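## Task

Open the drawer of the cooler COLD, lift out its rear block (the one farther from the handle) and set it down flat within the locators of deck slot D2, with each of its 5 loose tubes still seated in its original bore. Then push the drawer fully shut; COLD's lamp stays lit until it is. The front block must remain flat in its spot with every tube in its bore, and plate P1 must stay on D1 as it currently sits. Nothing may count on the gripper to hold it in place. Finish by releasing and moving the gripper away.

## Robot and tools

Robot: a single six-joint arm (Doosan M1013) carrying a two-finger Robotiq 140 gripper. There is no second arm. Joint ranges in rad: waist, shoulder, forearm roll, wrist pitch, wrist roll each -6.283 to 6.283; elbow -2.792 to 2.792. Load limits in N m: waist 295, shoulder 295, elbow 139, the three wrist joints 39.1 each; a carried object adds to them.

Frames. The scene frame sits on the table top right under the arm base: +z up, +x forward, +y to the left when facing +x. The base may be slightly tilted, and the printed hand position drifts from the truth more when the arm reaches far. In the gripper's own frame the fingers point along +z and close along y. end_effector_position (metres) is the point midway between the closed pads; quaternion is wxyz. Closed fingertips stick out about 33 mm past that point, open ones about 9 mm, and closing pushes the tips roughly 24 mm farther out, so keep clearance above surfaces.

execute_actions takes "actions": a list holding zero or one item, plus optional "pictures" (boolean). An empty list only reports the state, with pictures. An action item is {"rows": [...], "steps": n}: 1 to 15 rows, n from 5 to 15 (default 15), each step 1/30 s; one row per step and the final row repeats if rows run out. A wait item is {"steps": n} with n up to 300, counted from the previous result, so your reply time is included.

Each row is 9 numbers, all within [-1, 1], in this order: dx, dy, dz, rx, ry, rz, position, force_limit, speed. The first six are an offset, not a pose, expressed in the gripper's own axes, and every row in a call is measured from the same reference: the gripper pose printed in the most recent result that showed it (before any such result in the scene, or for the second and later calls inside one reply, the pose at the start of the action). Scale: 1.0 equals 0.6 m for dx, dy, dz and 180 degrees for the rotation vector rx, ry, rz. All zeros is not a hold; it pulls the hand back to the reference. Per step the command is clipped to 70 mm and 16 degrees from the measured pose, so a far target may need several calls; read the pose afterwards and send the remainder. Position is favoured over orientation when both cannot be met.

Finger numbers: position +1 is fully open (140 mm), about -0.8 makes the pads touch, -1 closes until blocked. force_limit -1, 0, +1 give about 14, 60, 107 N on parts up to 40 mm wide. speed -1, 0, +1 give about 30, 140, 250 mm/s of gap change. After closing, confirm object_status is 2. Codes: 0 moving, 1 blocked while opening, 2 blocked while closing (gripping), 3 reached the requested position or pads met. position_measured runs in counts from 3 (open) to 230 (pads together), not linear in mm. To squeeze harder while gripping, raise force_limit and switch position between -1 and -0.98.

move takes "target" (one 9-number row, same offset rules and reference as above) and optional "speed" in m/s, 0.002 to 0.5, default 0.25; rotation rate is capped at twice that in rad/s. It drives a straight path lasting 0.5 to 10 s (longer paths stop early), turning the short way, and ignores obstacles. Finger values are sent at the start. Its result adds a "move:" line: done, off_target, moving, held or fault, any limits (paced = clipped, held = steps blocked, after which the arm may lurch fast), and the distance left to the target. Pictures are included.

wait takes "seconds" 0 to 10 and sends nothing new. zoom_image takes "camera" (cam_head_left or cam_head_right, each 672x504) and "region" [x0, y0, x1, y1] in pixels from the top-left, no larger than 504 by 504. read_manual returns only licence text. finished_scene takes "scene" (1 or 2), ends it for good and reports success; call it only once everything is settled and released.

Results: a state line with pose and velocities, a Joint positions line, a "Hand target" line when no steps are pending, "pose unreachable" when the clearance check altered the command, and HELD for steps not sent. Each action's result is taken 5 steps before it ends; those steps run while you reply. MOTOR HOT warns of heating from holding loads; an OVER-TEMPERATURE FAULT brakes the arm.

Hazards. The arm is rigid: commanding even a few millimetres into something firm can trigger a stop, and the pressing continues until you back off. A joint reaching its load limit, or 144 N of outside force on the arm, tool or load, stops the arm for 10 s and cancels the rest of the call. Approach contacts slowly and aim only slightly past them. COLD is free-standing: it must finish within about a finger width of its start, upright and barely rotated, so pull and push the drawer gently. Loose tubes can spill if the block tilts or jerks. Occasional disturbances may tug a held part or nudge loose items. Never let anything drop or leave the table, and avoid slams and hard hits.

Each tool is called after ">>>" by a JSON object that holds its "name" and its "arguments".

## Session

>>> {"name": "execute_actions", "arguments": {"actions": []}}

Scene clock: 0.00 s of 10800.00 s.
end_effector_position=(+0.6906, +0.1608, +0.1892) position_measured=3 object_status=3 end_effector_quat_wxyz=(-0.034, +0.990, -0.136, +0.011) end_effector_velocity=(+0.000, +0.001, +0.000) end_effector_angular_velocity=(+0.002, -0.000, +0.001)
Joint positions: [0.168 0.348 1.758 0.071 0.993 1.959]
Joint velocities: [ 0.001  0.    -0.001  0.002  0.    -0.001]
Hand target: +0.691, +0.161, +0.189; -0.034, +0.990, -0.136, +0.011

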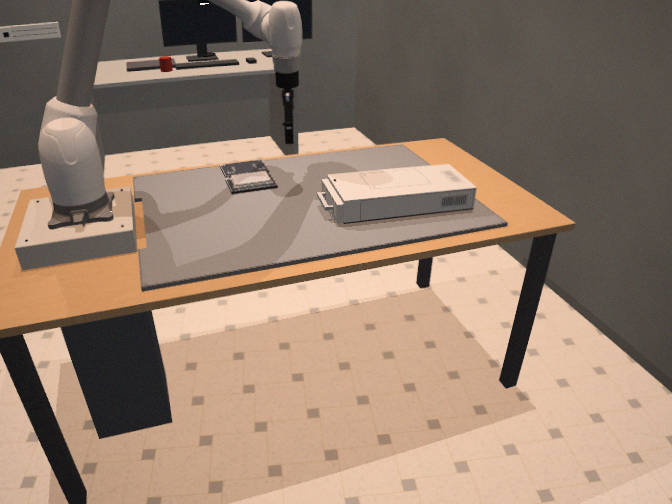

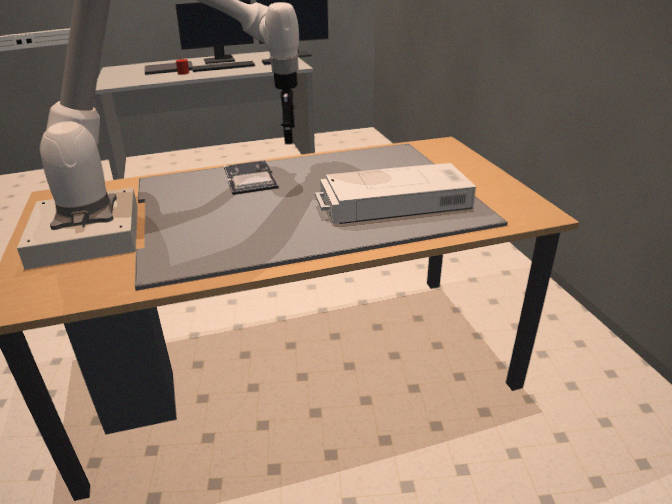

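>>> {"name": "zoom_image", "arguments": {"camera": "cam_head_left", "region": [200, 80, 500, 240]}}

>>> {"name": "zoom_image", "arguments": {"camera": "cam_head_right", "region": [200, 80, 500, 240]}}

Region (200, 80, 500, 240) of cam_head_left's 672x504 image, scaled by 1.680, with more detail than that image has; it fills the top 269 rows of this view, and the rest is white.

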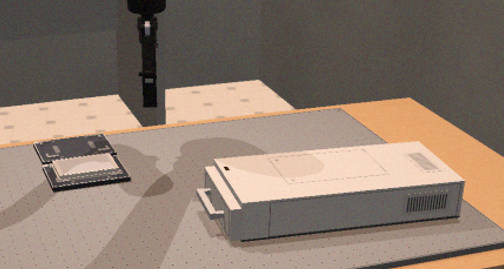

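Region (200, 80, 500, 240) of cam_head_right's 672x504 image, scaled by 1.680, with more detail than that image has; it fills the top 269 rows of this view, and the rest is white.

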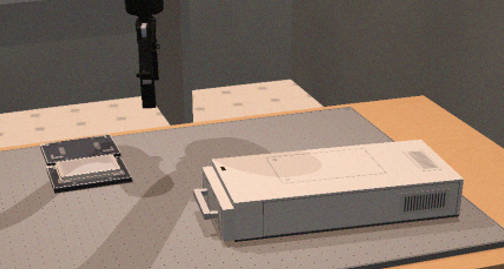

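>>> {"name": "move", "arguments": {"target": [0,0,0.15,-0.0217,-0.007,-0.087,-1,0,1]}}

>>> {"name": "move", "arguments": {"target": [-0.15,0.45,0,0,0,0,-1,0,1]}}

Scene clock: 1.40 s of 10800.00 s.
end_effector_position=(+0.6935, +0.1668, +0.0996) position_measured=233 object_status=3 end_effector_quat_wxyz=(-0.000, +1.000, +0.000, +0.000) end_effector_velocity=(-0.000, +0.001, -0.000) end_effector_angular_velocity=(+0.001, +0.000, +0.001)
Joint positions: [0.203 0.456 1.785 0.001 0.896 1.758]
Joint velocities: [ 0.001  0.    -0.     0.001  0.    -0.001]
Hand target: +0.693, +0.167, +0.100; -0.000, +1.000, +0.000, +0.000
Off the commanded pose: 0.000 m, 0 deg.
Kept back: nothing.
move: done

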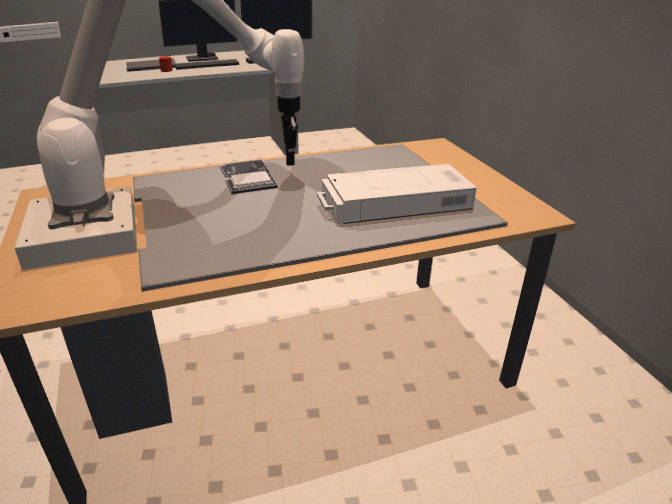

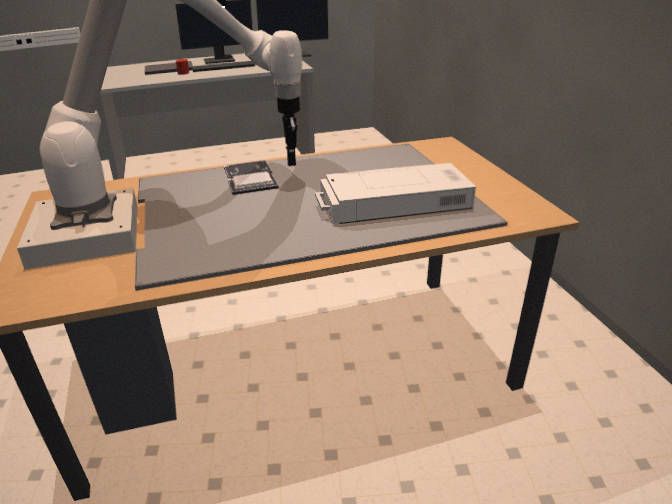

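Scene clock: 3.00 s of 10800.00 s.
end_effector_position=(+0.6034, -0.1030, +0.0990) position_measured=233 object_status=3 end_effector_quat_wxyz=(-0.001, +1.000, +0.000, -0.000) end_effector_velocity=(-0.000, +0.001, -0.000) end_effector_angular_velocity=(+0.001, +0.001, +0.002)
Joint positions: [-0.211  0.327  1.989  0.003  0.823  1.342]
Joint velocities: [ 0.001 -0.     0.001  0.001  0.    -0.001]
Hand target: +0.603, -0.103, +0.099; -0.001, +1.000, +0.000, -0.000
Off the commanded pose: 0.000 m, 0 deg.
Kept back: nothing.
move: done

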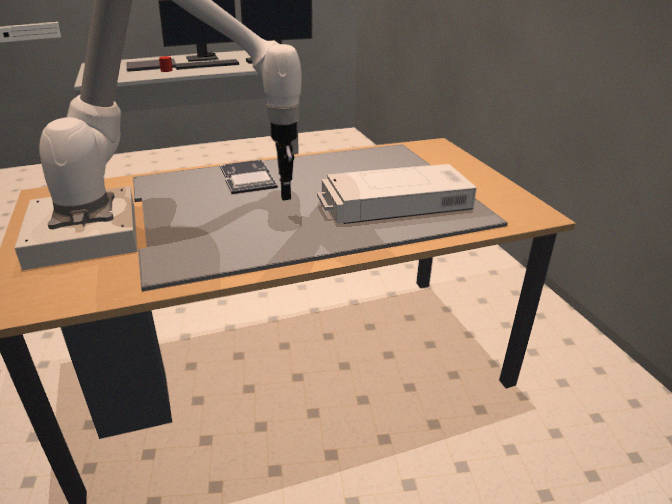

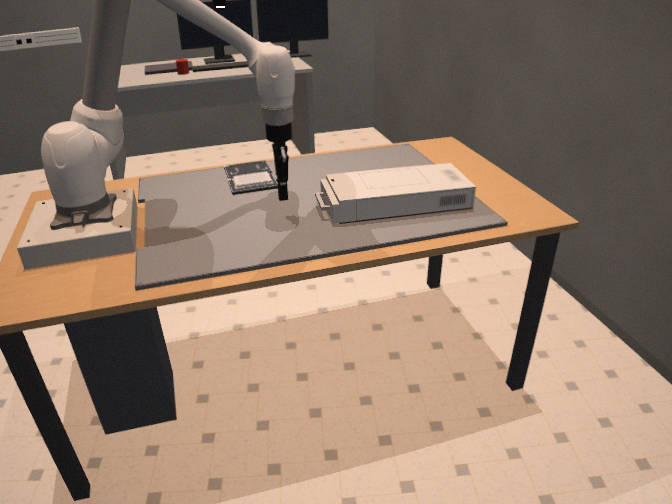

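>>> {"name": "move", "arguments": {"target": [0.18,0.01,-0.03,0,0,-0.5,-0.35,0,1], "speed": 0.4}}

>>> {"name": "zoom_image", "arguments": {"camera": "cam_head_left", "region": [280, 150, 380, 230]}}

>>> {"name": "zoom_image", "arguments": {"camera": "cam_head_right", "region": [280, 150, 380, 230]}}

Scene clock: 5.67 s of 10800.00 s.
end_effector_position=(+0.7114, -0.1090, +0.1171) position_measured=173 object_status=3 end_effector_quat_wxyz=(-0.000, +0.707, +0.707, +0.000) end_effector_velocity=(-0.000, -0.001, -0.000) end_effector_angular_velocity=(+0.001, +0.000, +0.001)
Joint positions: [-0.185  0.448  1.76   0.003  0.931 -0.203]
Joint velocities: [-0.001  0.    -0.     0.001  0.    -0.003]
Hand target: +0.711, -0.109, +0.117; -0.000, +0.707, +0.707, +0.000
Off the commanded pose: 0.000 m, 0 deg.
Kept back: nothing.
move: done

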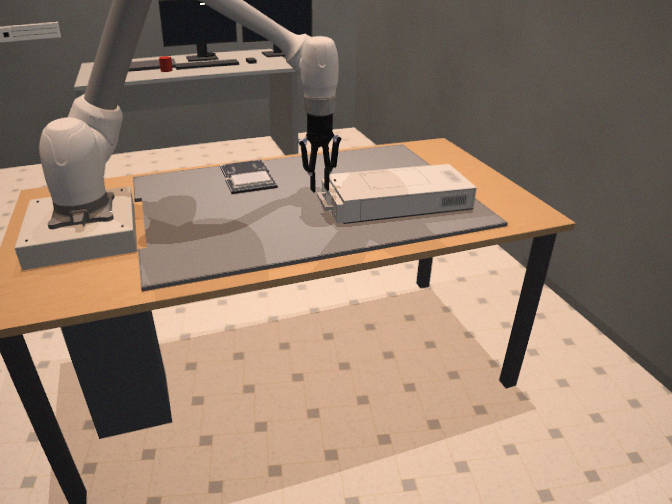

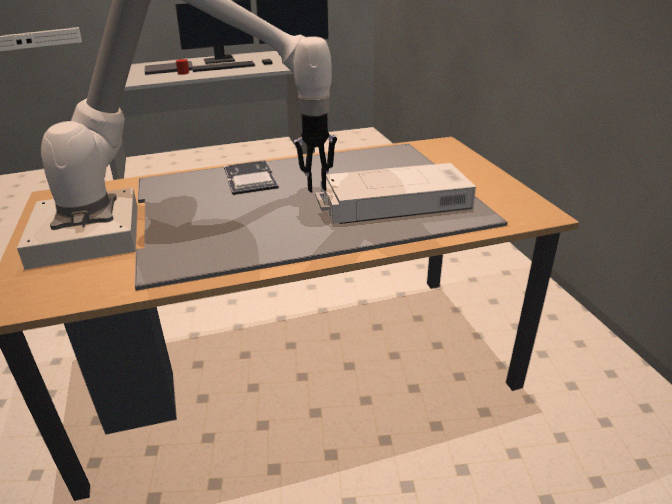

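Region (280, 150, 380, 230) of cam_head_left's 672x504 image, scaled by 5.040, with more detail than that image has; it fills the top 403 rows of this view, and the rest is white.

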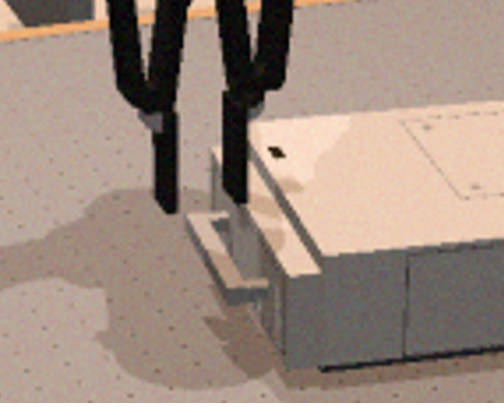

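Region (280, 150, 380, 230) of cam_head_right's 672x504 image, scaled by 5.040, with more detail than that image has; it fills the top 403 rows of this view, and the rest is white.

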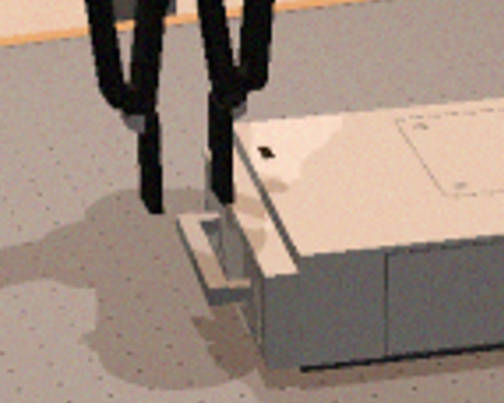

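>>> {"name": "move", "arguments": {"target": [0,0,0.06,0,0,0,-0.35,0,1], "speed": 0.04}}

>>> {"name": "zoom_image", "arguments": {"camera": "cam_head_left", "region": [280, 150, 380, 230]}}

>>> {"name": "zoom_image", "arguments": {"camera": "cam_head_right", "region": [280, 150, 380, 230]}}

Scene clock: 16.17 s of 10800.00 s.
end_effector_position=(+0.7122, -0.1092, +0.1161) position_measured=173 object_status=3 end_effector_quat_wxyz=(+0.001, +0.707, +0.707, +0.001) end_effector_velocity=(-0.001, +0.000, -0.000) end_effector_angular_velocity=(-0.000, +0.001, +0.001)
Joint positions: [-0.186  0.449  1.761  0.003  0.927 -0.203]
Joint velocities: [ 0.001  0.     0.001 -0.     0.    -0.   ]
Hand target: +0.712, -0.109, +0.116; +0.001, +0.707, +0.707, +0.001
Off the commanded pose: 0.035 m, 0 deg.
FORCE FAULT: contact force on the arm reached its limit, and the arm stopped for 10 seconds. The contact can be on any part of the arm, not only on its tool. The arm's remaining commands of this call were not run. The arm holds still and accepts commands again. Move the arm away from the contact; if what it grips holds it there, let go first. Pushing or pulling that hard again can fault the arm again.
Kept back: nothing.
move: fault

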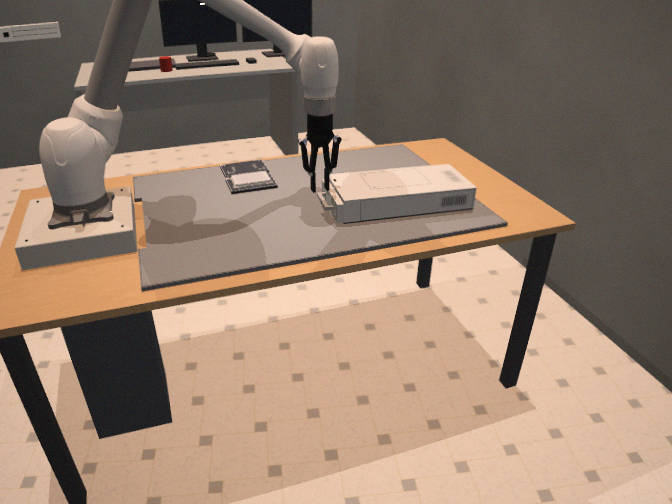

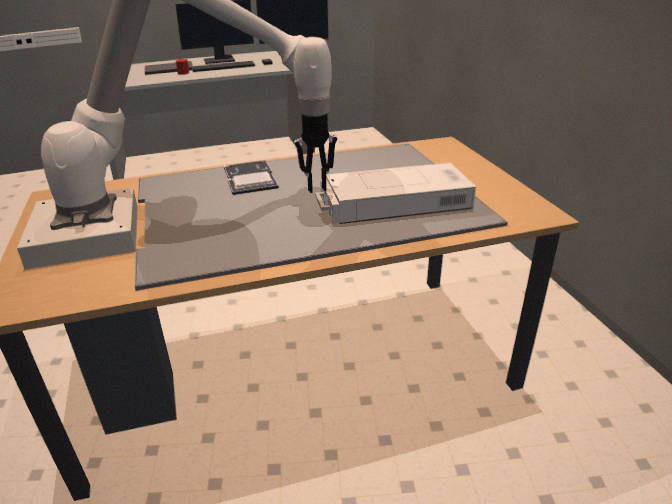

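Region (280, 150, 380, 230) of cam_head_left's 672x504 image, scaled by 5.040, with more detail than that image has; it fills the top 403 rows of this view, and the rest is white.

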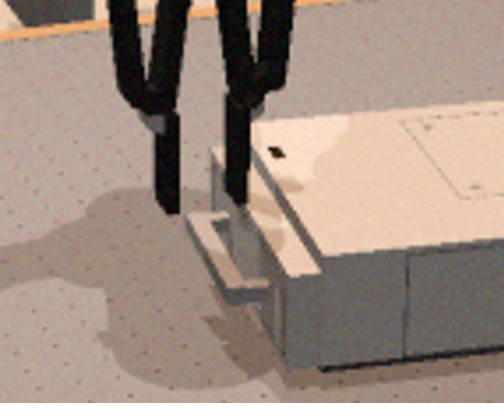

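Region (280, 150, 380, 230) of cam_head_right's 672x504 image, scaled by 5.040, with more detail than that image has; it fills the top 403 rows of this view, and the rest is white.

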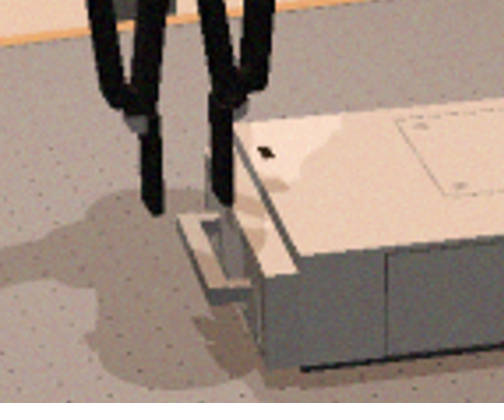

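>>> {"name": "move", "arguments": {"target": [-0.05,-0.025,-0.01,0,0,0,-0.35,0,1], "speed": 0.05}}

>>> {"name": "zoom_image", "arguments": {"camera": "cam_head_left", "region": [280, 150, 380, 230]}}

>>> {"name": "zoom_image", "arguments": {"camera": "cam_head_right", "region": [280, 150, 380, 230]}}

Scene clock: 17.43 s of 10800.00 s.
end_effector_position=(+0.6972, -0.1391, +0.1220) position_measured=173 object_status=3 end_effector_quat_wxyz=(+0.001, +0.707, +0.707, +0.001) end_effector_velocity=(-0.000, -0.000, -0.000) end_effector_angular_velocity=(-0.000, +0.000, -0.000)
Joint positions: [-0.231  0.43   1.777  0.003  0.93  -0.249]
Joint velocities: [-0.001 -0.     0.    -0.001  0.    -0.   ]
Hand target: +0.697, -0.139, +0.122; +0.001, +0.707, +0.707, +0.001
Off the commanded pose: 0.000 m, 0 deg.
Kept back: nothing.
move: done

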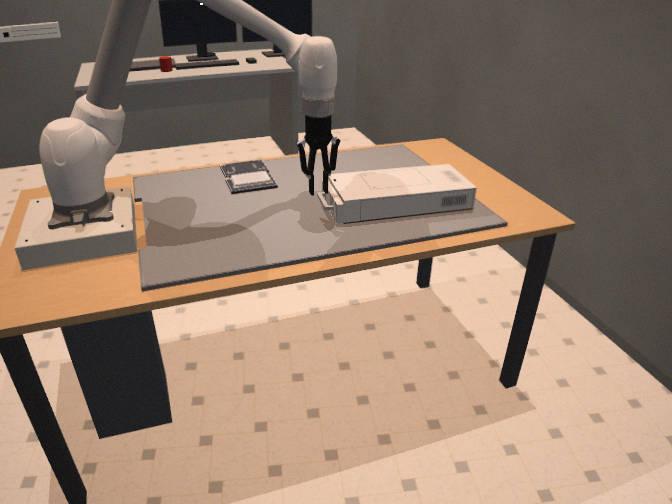

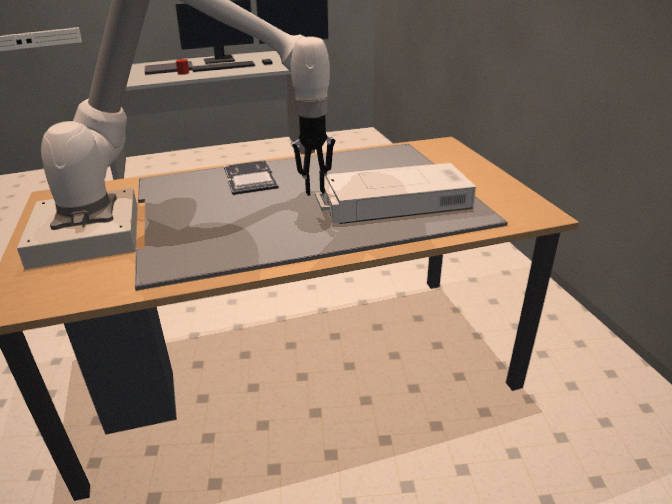

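Region (280, 150, 380, 230) of cam_head_left's 672x504 image, scaled by 5.040, with more detail than that image has; it fills the top 403 rows of this view, and the rest is white.

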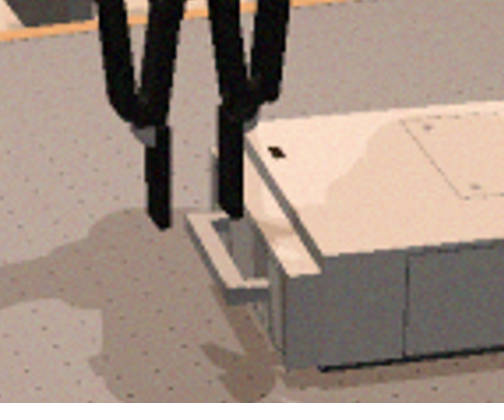

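Region (280, 150, 380, 230) of cam_head_right's 672x504 image, scaled by 5.040, with more detail than that image has; it fills the top 403 rows of this view, and the rest is white.

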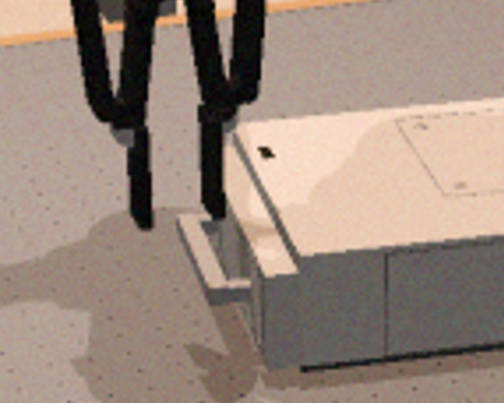

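>>> {"name": "move", "arguments": {"target": [0,0.005,0.045,0,0,0,-0.35,0,1], "speed": 0.03}}

>>> {"name": "zoom_image", "arguments": {"camera": "cam_head_left", "region": [300, 170, 360, 220]}}

>>> {"name": "zoom_image", "arguments": {"camera": "cam_head_right", "region": [300, 170, 360, 220]}}

Scene clock: 18.87 s of 10800.00 s.
end_effector_position=(+0.7003, -0.1391, +0.0951) position_measured=173 object_status=3 end_effector_quat_wxyz=(+0.001, +0.707, +0.707, +0.001) end_effector_velocity=(+0.000, -0.001, -0.000) end_effector_angular_velocity=(-0.000, -0.001, -0.002)
Joint positions: [-0.23   0.461  1.788  0.003  0.888 -0.248]
Joint velocities: [-0.001  0.    -0.    -0.    -0.001  0.001]
Hand target: +0.700, -0.139, +0.095; +0.000, +0.707, +0.707, +0.001
Off the commanded pose: 0.000 m, 0 deg.
Kept back: nothing.
move: done

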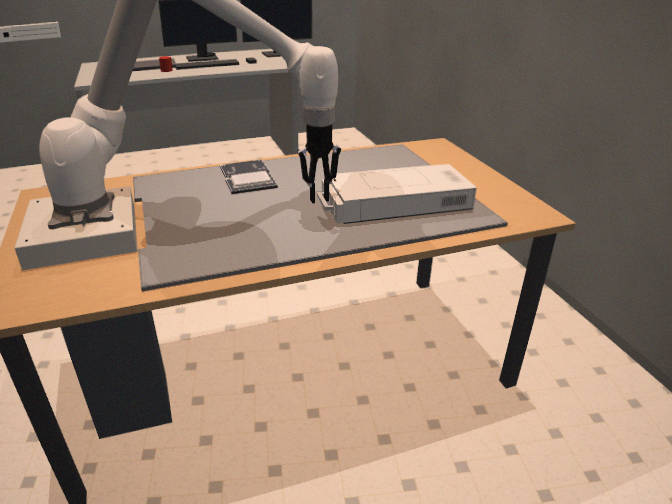

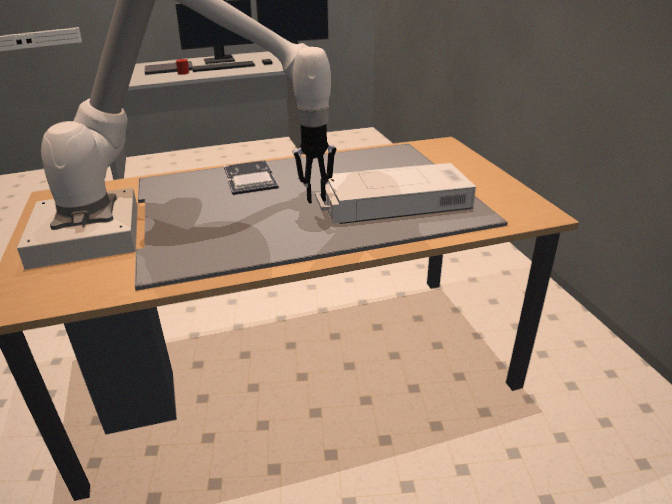

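Region (300, 170, 360, 220) of cam_head_left's 672x504 image, scaled by 8.400, with more detail than that image has.

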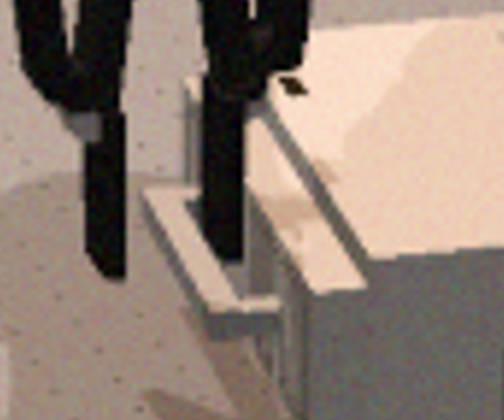

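Region (300, 170, 360, 220) of cam_head_right's 672x504 image, scaled by 8.400, with more detail than that image has.

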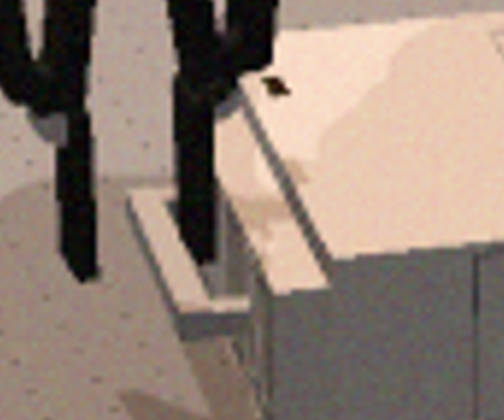

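>>> {"name": "move", "arguments": {"target": [0,0.007,0,0,0,0,-0.35,0,1], "speed": 0.02}}

>>> {"name": "move", "arguments": {"target": [0,0,0.03,0,0,0,-0.35,0,1], "speed": 0.02}}

>>> {"name": "move", "arguments": {"target": [0,-0.1,0,0,0,0,-0.35,0,1], "speed": 0.03}}

>>> {"name": "zoom_image", "arguments": {"camera": "cam_head_left", "region": [260, 150, 380, 240]}}

Scene clock: 19.83 s of 10800.00 s.
end_effector_position=(+0.7044, -0.1391, +0.0951) position_measured=173 object_status=3 end_effector_quat_wxyz=(+0.001, +0.707, +0.707, +0.001) end_effector_velocity=(+0.000, +0.000, +0.000) end_effector_angular_velocity=(-0.002, +0.000, +0.002)
Joint positions: [-0.229  0.467  1.779  0.003  0.891 -0.246]
Joint velocities: [ 0.001  0.    -0.001 -0.002  0.001  0.   ]
Hand target: +0.704, -0.139, +0.095; +0.001, +0.707, +0.707, +0.001
Off the commanded pose: 0.000 m, 0 deg.
Kept back: nothing.
move: done

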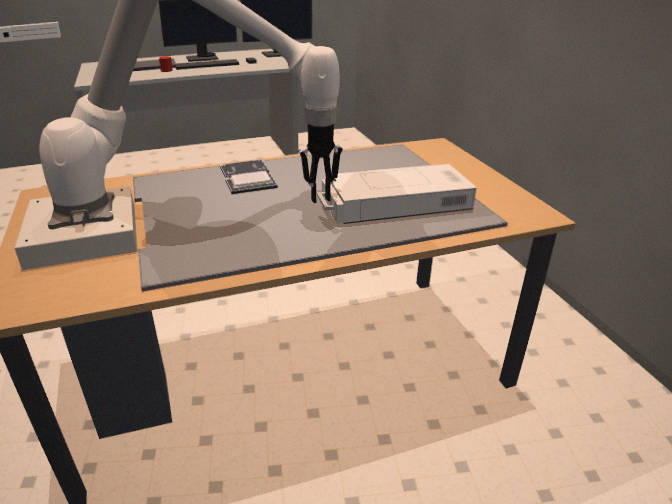

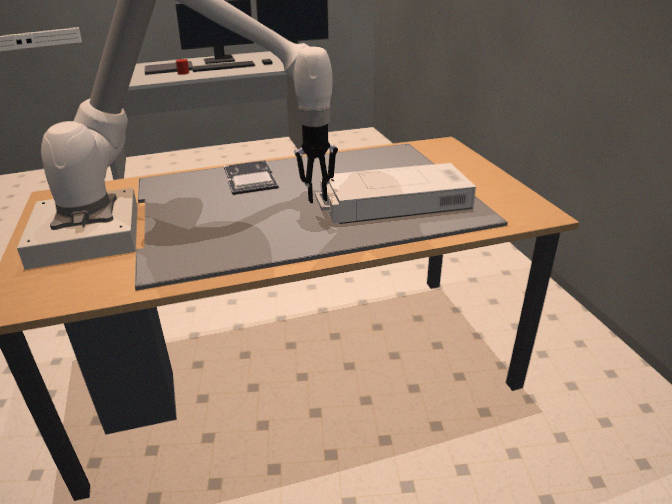

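Scene clock: 20.97 s of 10800.00 s.
end_effector_position=(+0.7045, -0.1391, +0.0771) position_measured=173 object_status=3 end_effector_quat_wxyz=(+0.001, +0.707, +0.707, +0.001) end_effector_velocity=(+0.000, +0.001, -0.000) end_effector_angular_velocity=(+0.000, -0.001, +0.001)
Joint positions: [-0.229  0.486  1.789  0.003  0.862 -0.246]
Joint velocities: [ 0.001  0.     0.001  0.001 -0.001 -0.001]
Hand target: +0.705, -0.139, +0.077; +0.000, +0.707, +0.707, +0.001
Off the commanded pose: 0.000 m, 0 deg.
Kept back: nothing.
move: done

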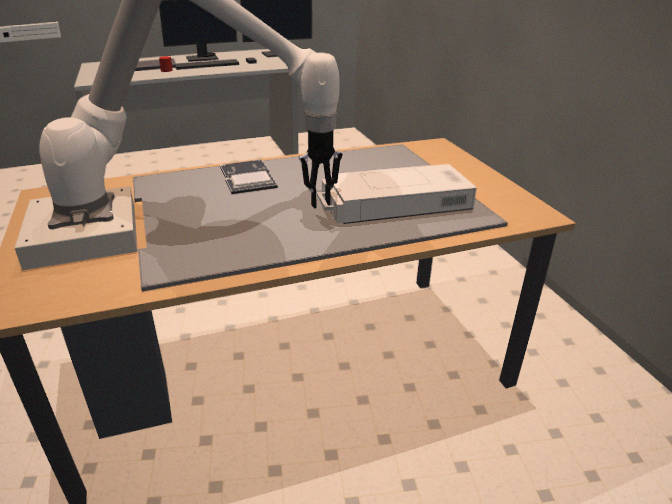

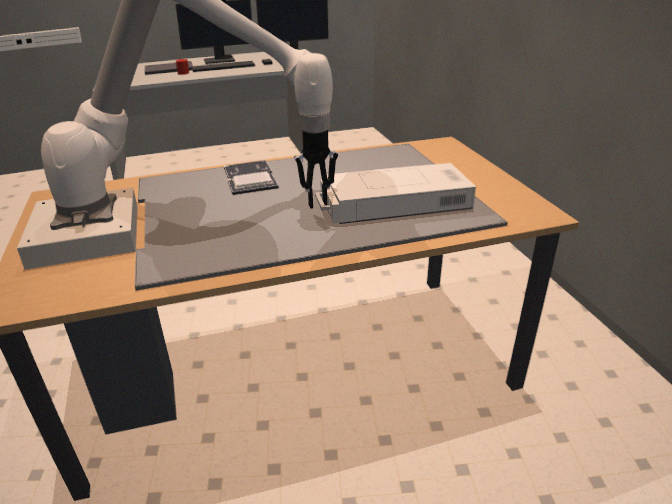

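Scene clock: 23.23 s of 10800.00 s.
end_effector_position=(+0.6445, -0.1390, +0.0769) position_measured=173 object_status=3 end_effector_quat_wxyz=(+0.000, +0.707, +0.707, +0.001) end_effector_velocity=(-0.000, +0.002, -0.000) end_effector_angular_velocity=(+0.001, +0.001, +0.002)
Joint positions: [-0.251  0.413  1.91   0.004  0.814 -0.269]
Joint velocities: [ 0.002 -0.     0.001  0.001  0.     0.   ]
Hand target: +0.645, -0.139, +0.077; +0.000, +0.707, +0.707, +0.001
Off the commanded pose: 0.000 m, 0 deg.
Kept back: nothing.
move: done

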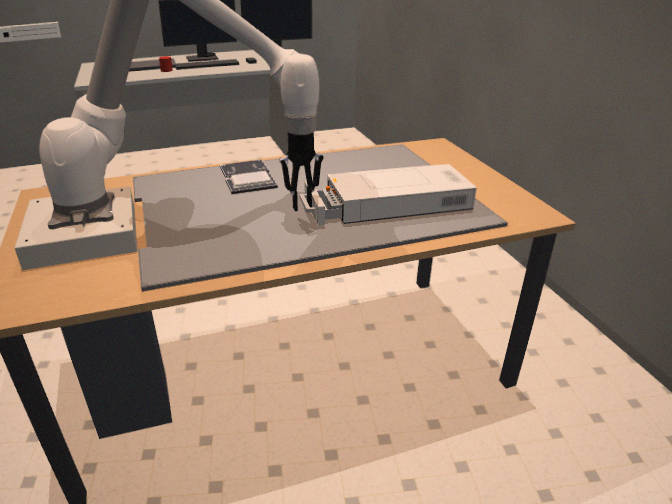

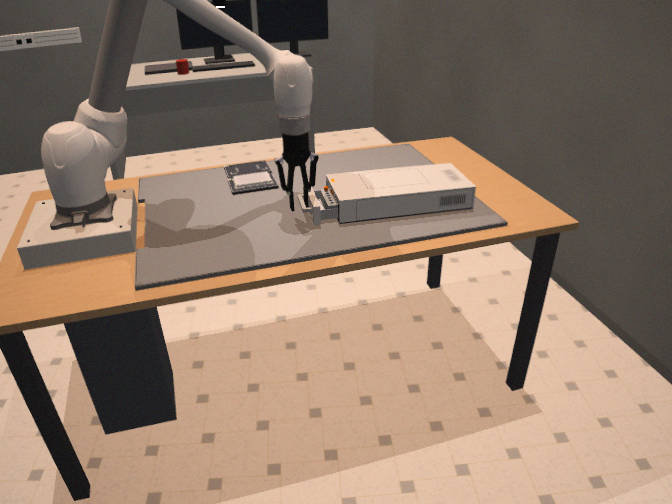

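Region (260, 150, 380, 240) of cam_head_left's 672x504 image, scaled by 4.200, with more detail than that image has; it fills the top 378 rows of this view, and the rest is white.

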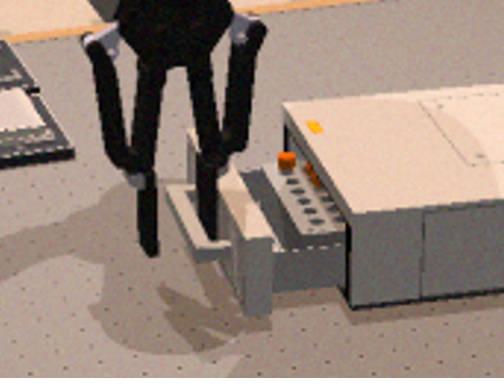

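>>> {"name": "move", "arguments": {"target": [0.015,-0.17,0,0,0,0,-0.35,0,1], "speed": 0.05}}

>>> {"name": "zoom_image", "arguments": {"camera": "cam_head_left", "region": [220, 150, 380, 250]}}

Scene clock: 25.83 s of 10800.00 s.
end_effector_position=(+0.5425, -0.1300, +0.0765) position_measured=173 object_status=3 end_effector_quat_wxyz=(+0.000, +0.707, +0.707, +0.001) end_effector_velocity=(-0.000, -0.000, +0.000) end_effector_angular_velocity=(+0.001, +0.000, -0.002)
Joint positions: [-0.283  0.286  2.107  0.004  0.744 -0.302]
Joint velocities: [-0.001 -0.     0.     0.001  0.    -0.   ]
Hand target: +0.543, -0.130, +0.077; +0.000, +0.707, +0.707, +0.001
Off the commanded pose: 0.000 m, 0 deg.
Kept back: nothing.
move: done

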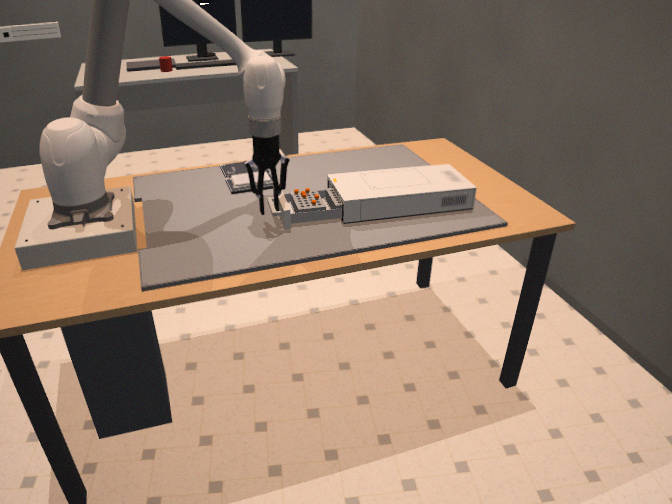

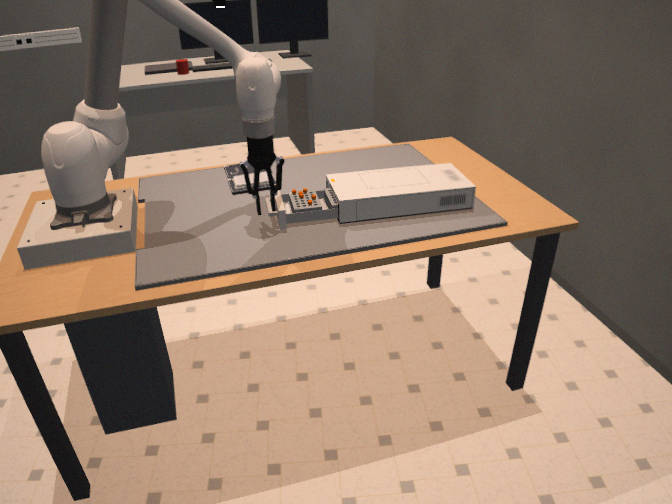

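Region (220, 150, 380, 250) of cam_head_left's 672x504 image, scaled by 3.150, with more detail than that image has; it fills the top 315 rows of this view, and the rest is white.

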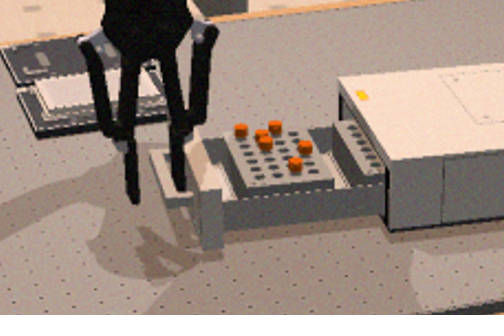

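>>> {"name": "move", "arguments": {"target": [0.008,-0.11,0,0,0,0,-0.35,0,1], "speed": 0.04}}

>>> {"name": "zoom_image", "arguments": {"camera": "cam_head_left", "region": [220, 150, 380, 250]}}

>>> {"name": "move", "arguments": {"target": [0,-0.02,0,0,0,0,-0.35,0,1], "speed": 0.02}}

>>> {"name": "zoom_image", "arguments": {"camera": "cam_head_left", "region": [220, 150, 380, 250]}}

Scene clock: 28.10 s of 10800.00 s.
end_effector_position=(+0.4766, -0.1252, +0.0763) position_measured=173 object_status=3 end_effector_quat_wxyz=(+0.000, +0.707, +0.707, +0.001) end_effector_velocity=(-0.000, +0.001, -0.000) end_effector_angular_velocity=(+0.001, +0.000, -0.001)
Joint positions: [-0.314  0.201  2.227  0.005  0.709 -0.333]
Joint velocities: [ 0.001 -0.     0.001  0.001 -0.     0.001]
Hand target: +0.477, -0.125, +0.076; +0.000, +0.707, +0.707, +0.001
Off the commanded pose: 0.000 m, 0 deg.
Kept back: nothing.
move: done

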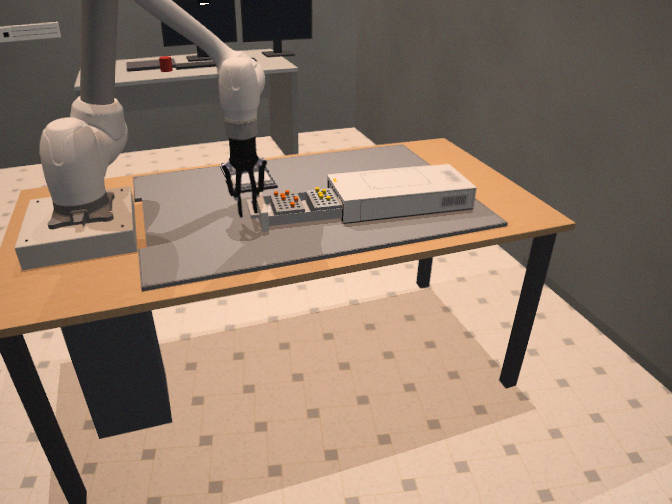

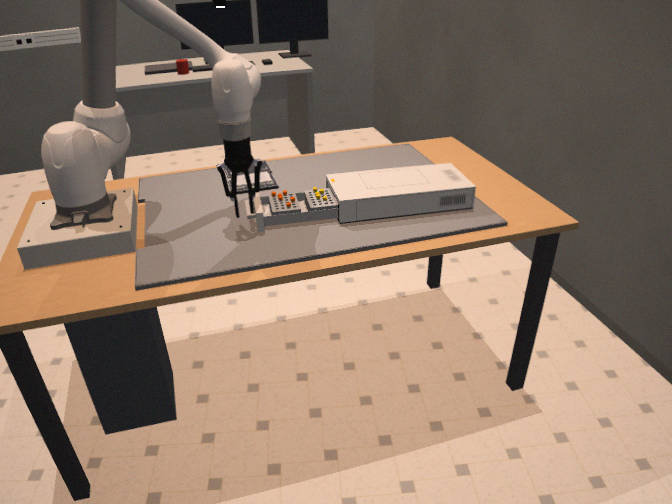

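Region (220, 150, 380, 250) of cam_head_left's 672x504 image, scaled by 3.150, with more detail than that image has; it fills the top 315 rows of this view, and the rest is white.

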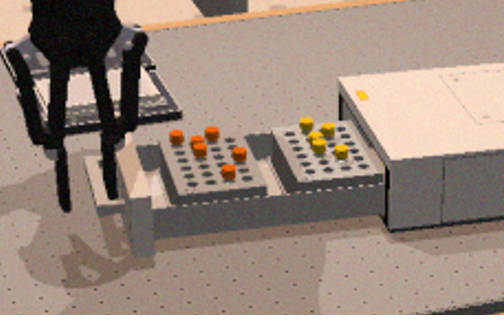

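Scene clock: 28.93 s of 10800.00 s.
end_effector_position=(+0.4646, -0.1252, +0.0763) position_measured=173 object_status=3 end_effector_quat_wxyz=(+0.000, +0.707, +0.707, +0.001) end_effector_velocity=(-0.000, -0.000, +0.000) end_effector_angular_velocity=(-0.001, -0.000, +0.002)
Joint positions: [-0.322  0.186  2.247  0.005  0.704 -0.341]
Joint velocities: [ 0.    -0.001  0.    -0.001 -0.001 -0.   ]
Hand target: +0.465, -0.125, +0.076; +0.000, +0.707, +0.707, +0.001
Off the commanded pose: 0.000 m, 0 deg.
Kept back: nothing.
move: done

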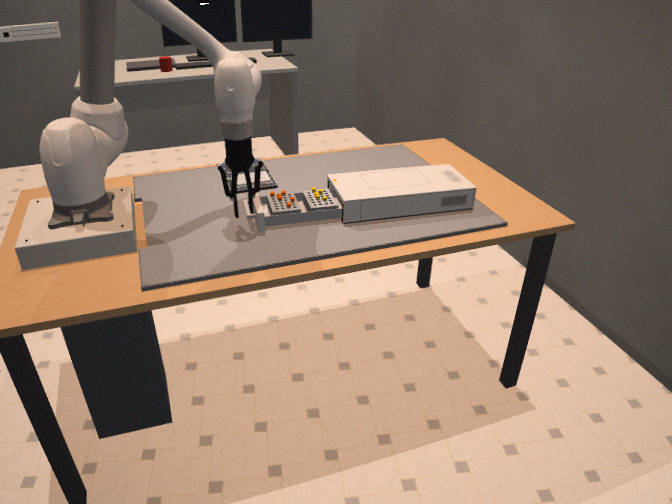

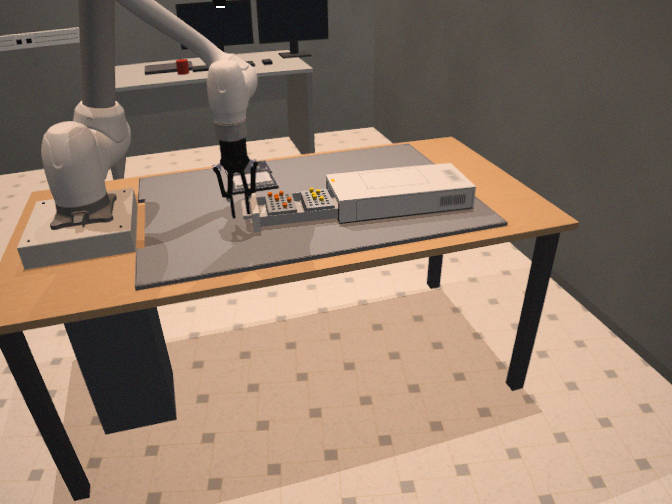

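Region (220, 150, 380, 250) of cam_head_left's 672x504 image, scaled by 3.150, with more detail than that image has; it fills the top 315 rows of this view, and the rest is white.

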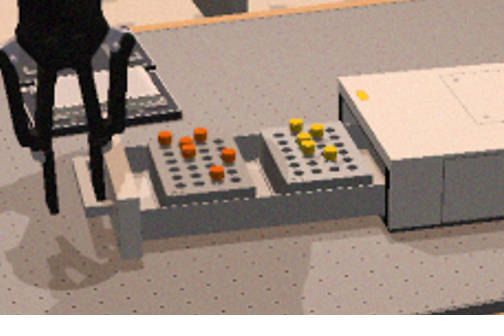

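>>> {"name": "move", "arguments": {"target": [0,-0.022,0,0,0,0,-0.35,0,1], "speed": 0.02}}

>>> {"name": "zoom_image", "arguments": {"camera": "cam_head_left", "region": [220, 150, 380, 250]}}

Scene clock: 30.03 s of 10800.00 s.
end_effector_position=(+0.4514, -0.1252, +0.0762) position_measured=173 object_status=3 end_effector_quat_wxyz=(+0.000, +0.707, +0.707, +0.001) end_effector_velocity=(-0.001, +0.000, -0.000) end_effector_angular_velocity=(+0.000, +0.001, +0.002)
Joint positions: [-0.331  0.169  2.27   0.005  0.699 -0.351]
Joint velocities: [ 0.    -0.001  0.001 -0.     0.    -0.001]
Hand target: +0.451, -0.125, +0.076; +0.000, +0.707, +0.707, +0.001
Off the commanded pose: 0.000 m, 0 deg.
Kept back: nothing.
move: done

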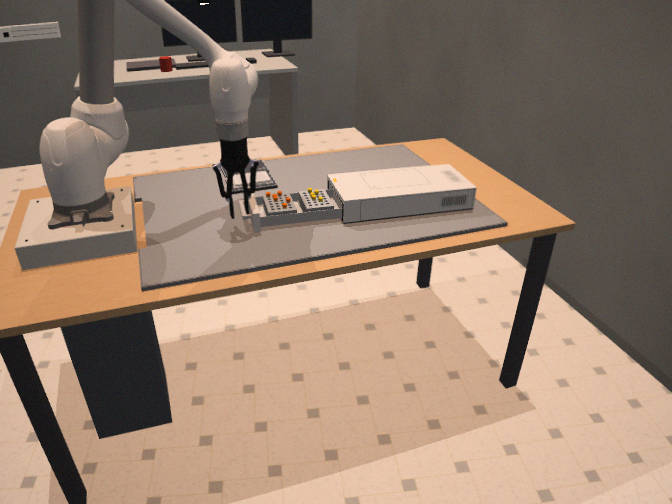

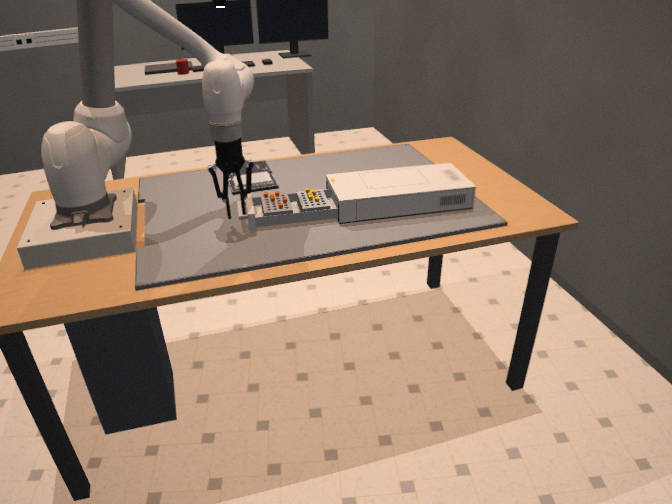

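Region (220, 150, 380, 250) of cam_head_left's 672x504 image, scaled by 3.150, with more detail than that image has; it fills the top 315 rows of this view, and the rest is white.

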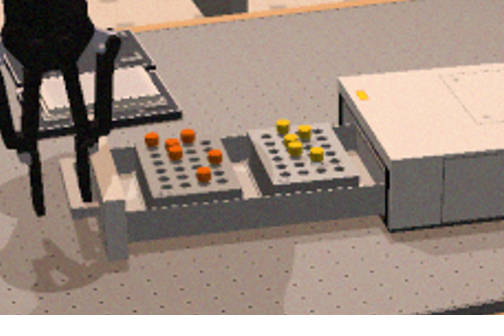

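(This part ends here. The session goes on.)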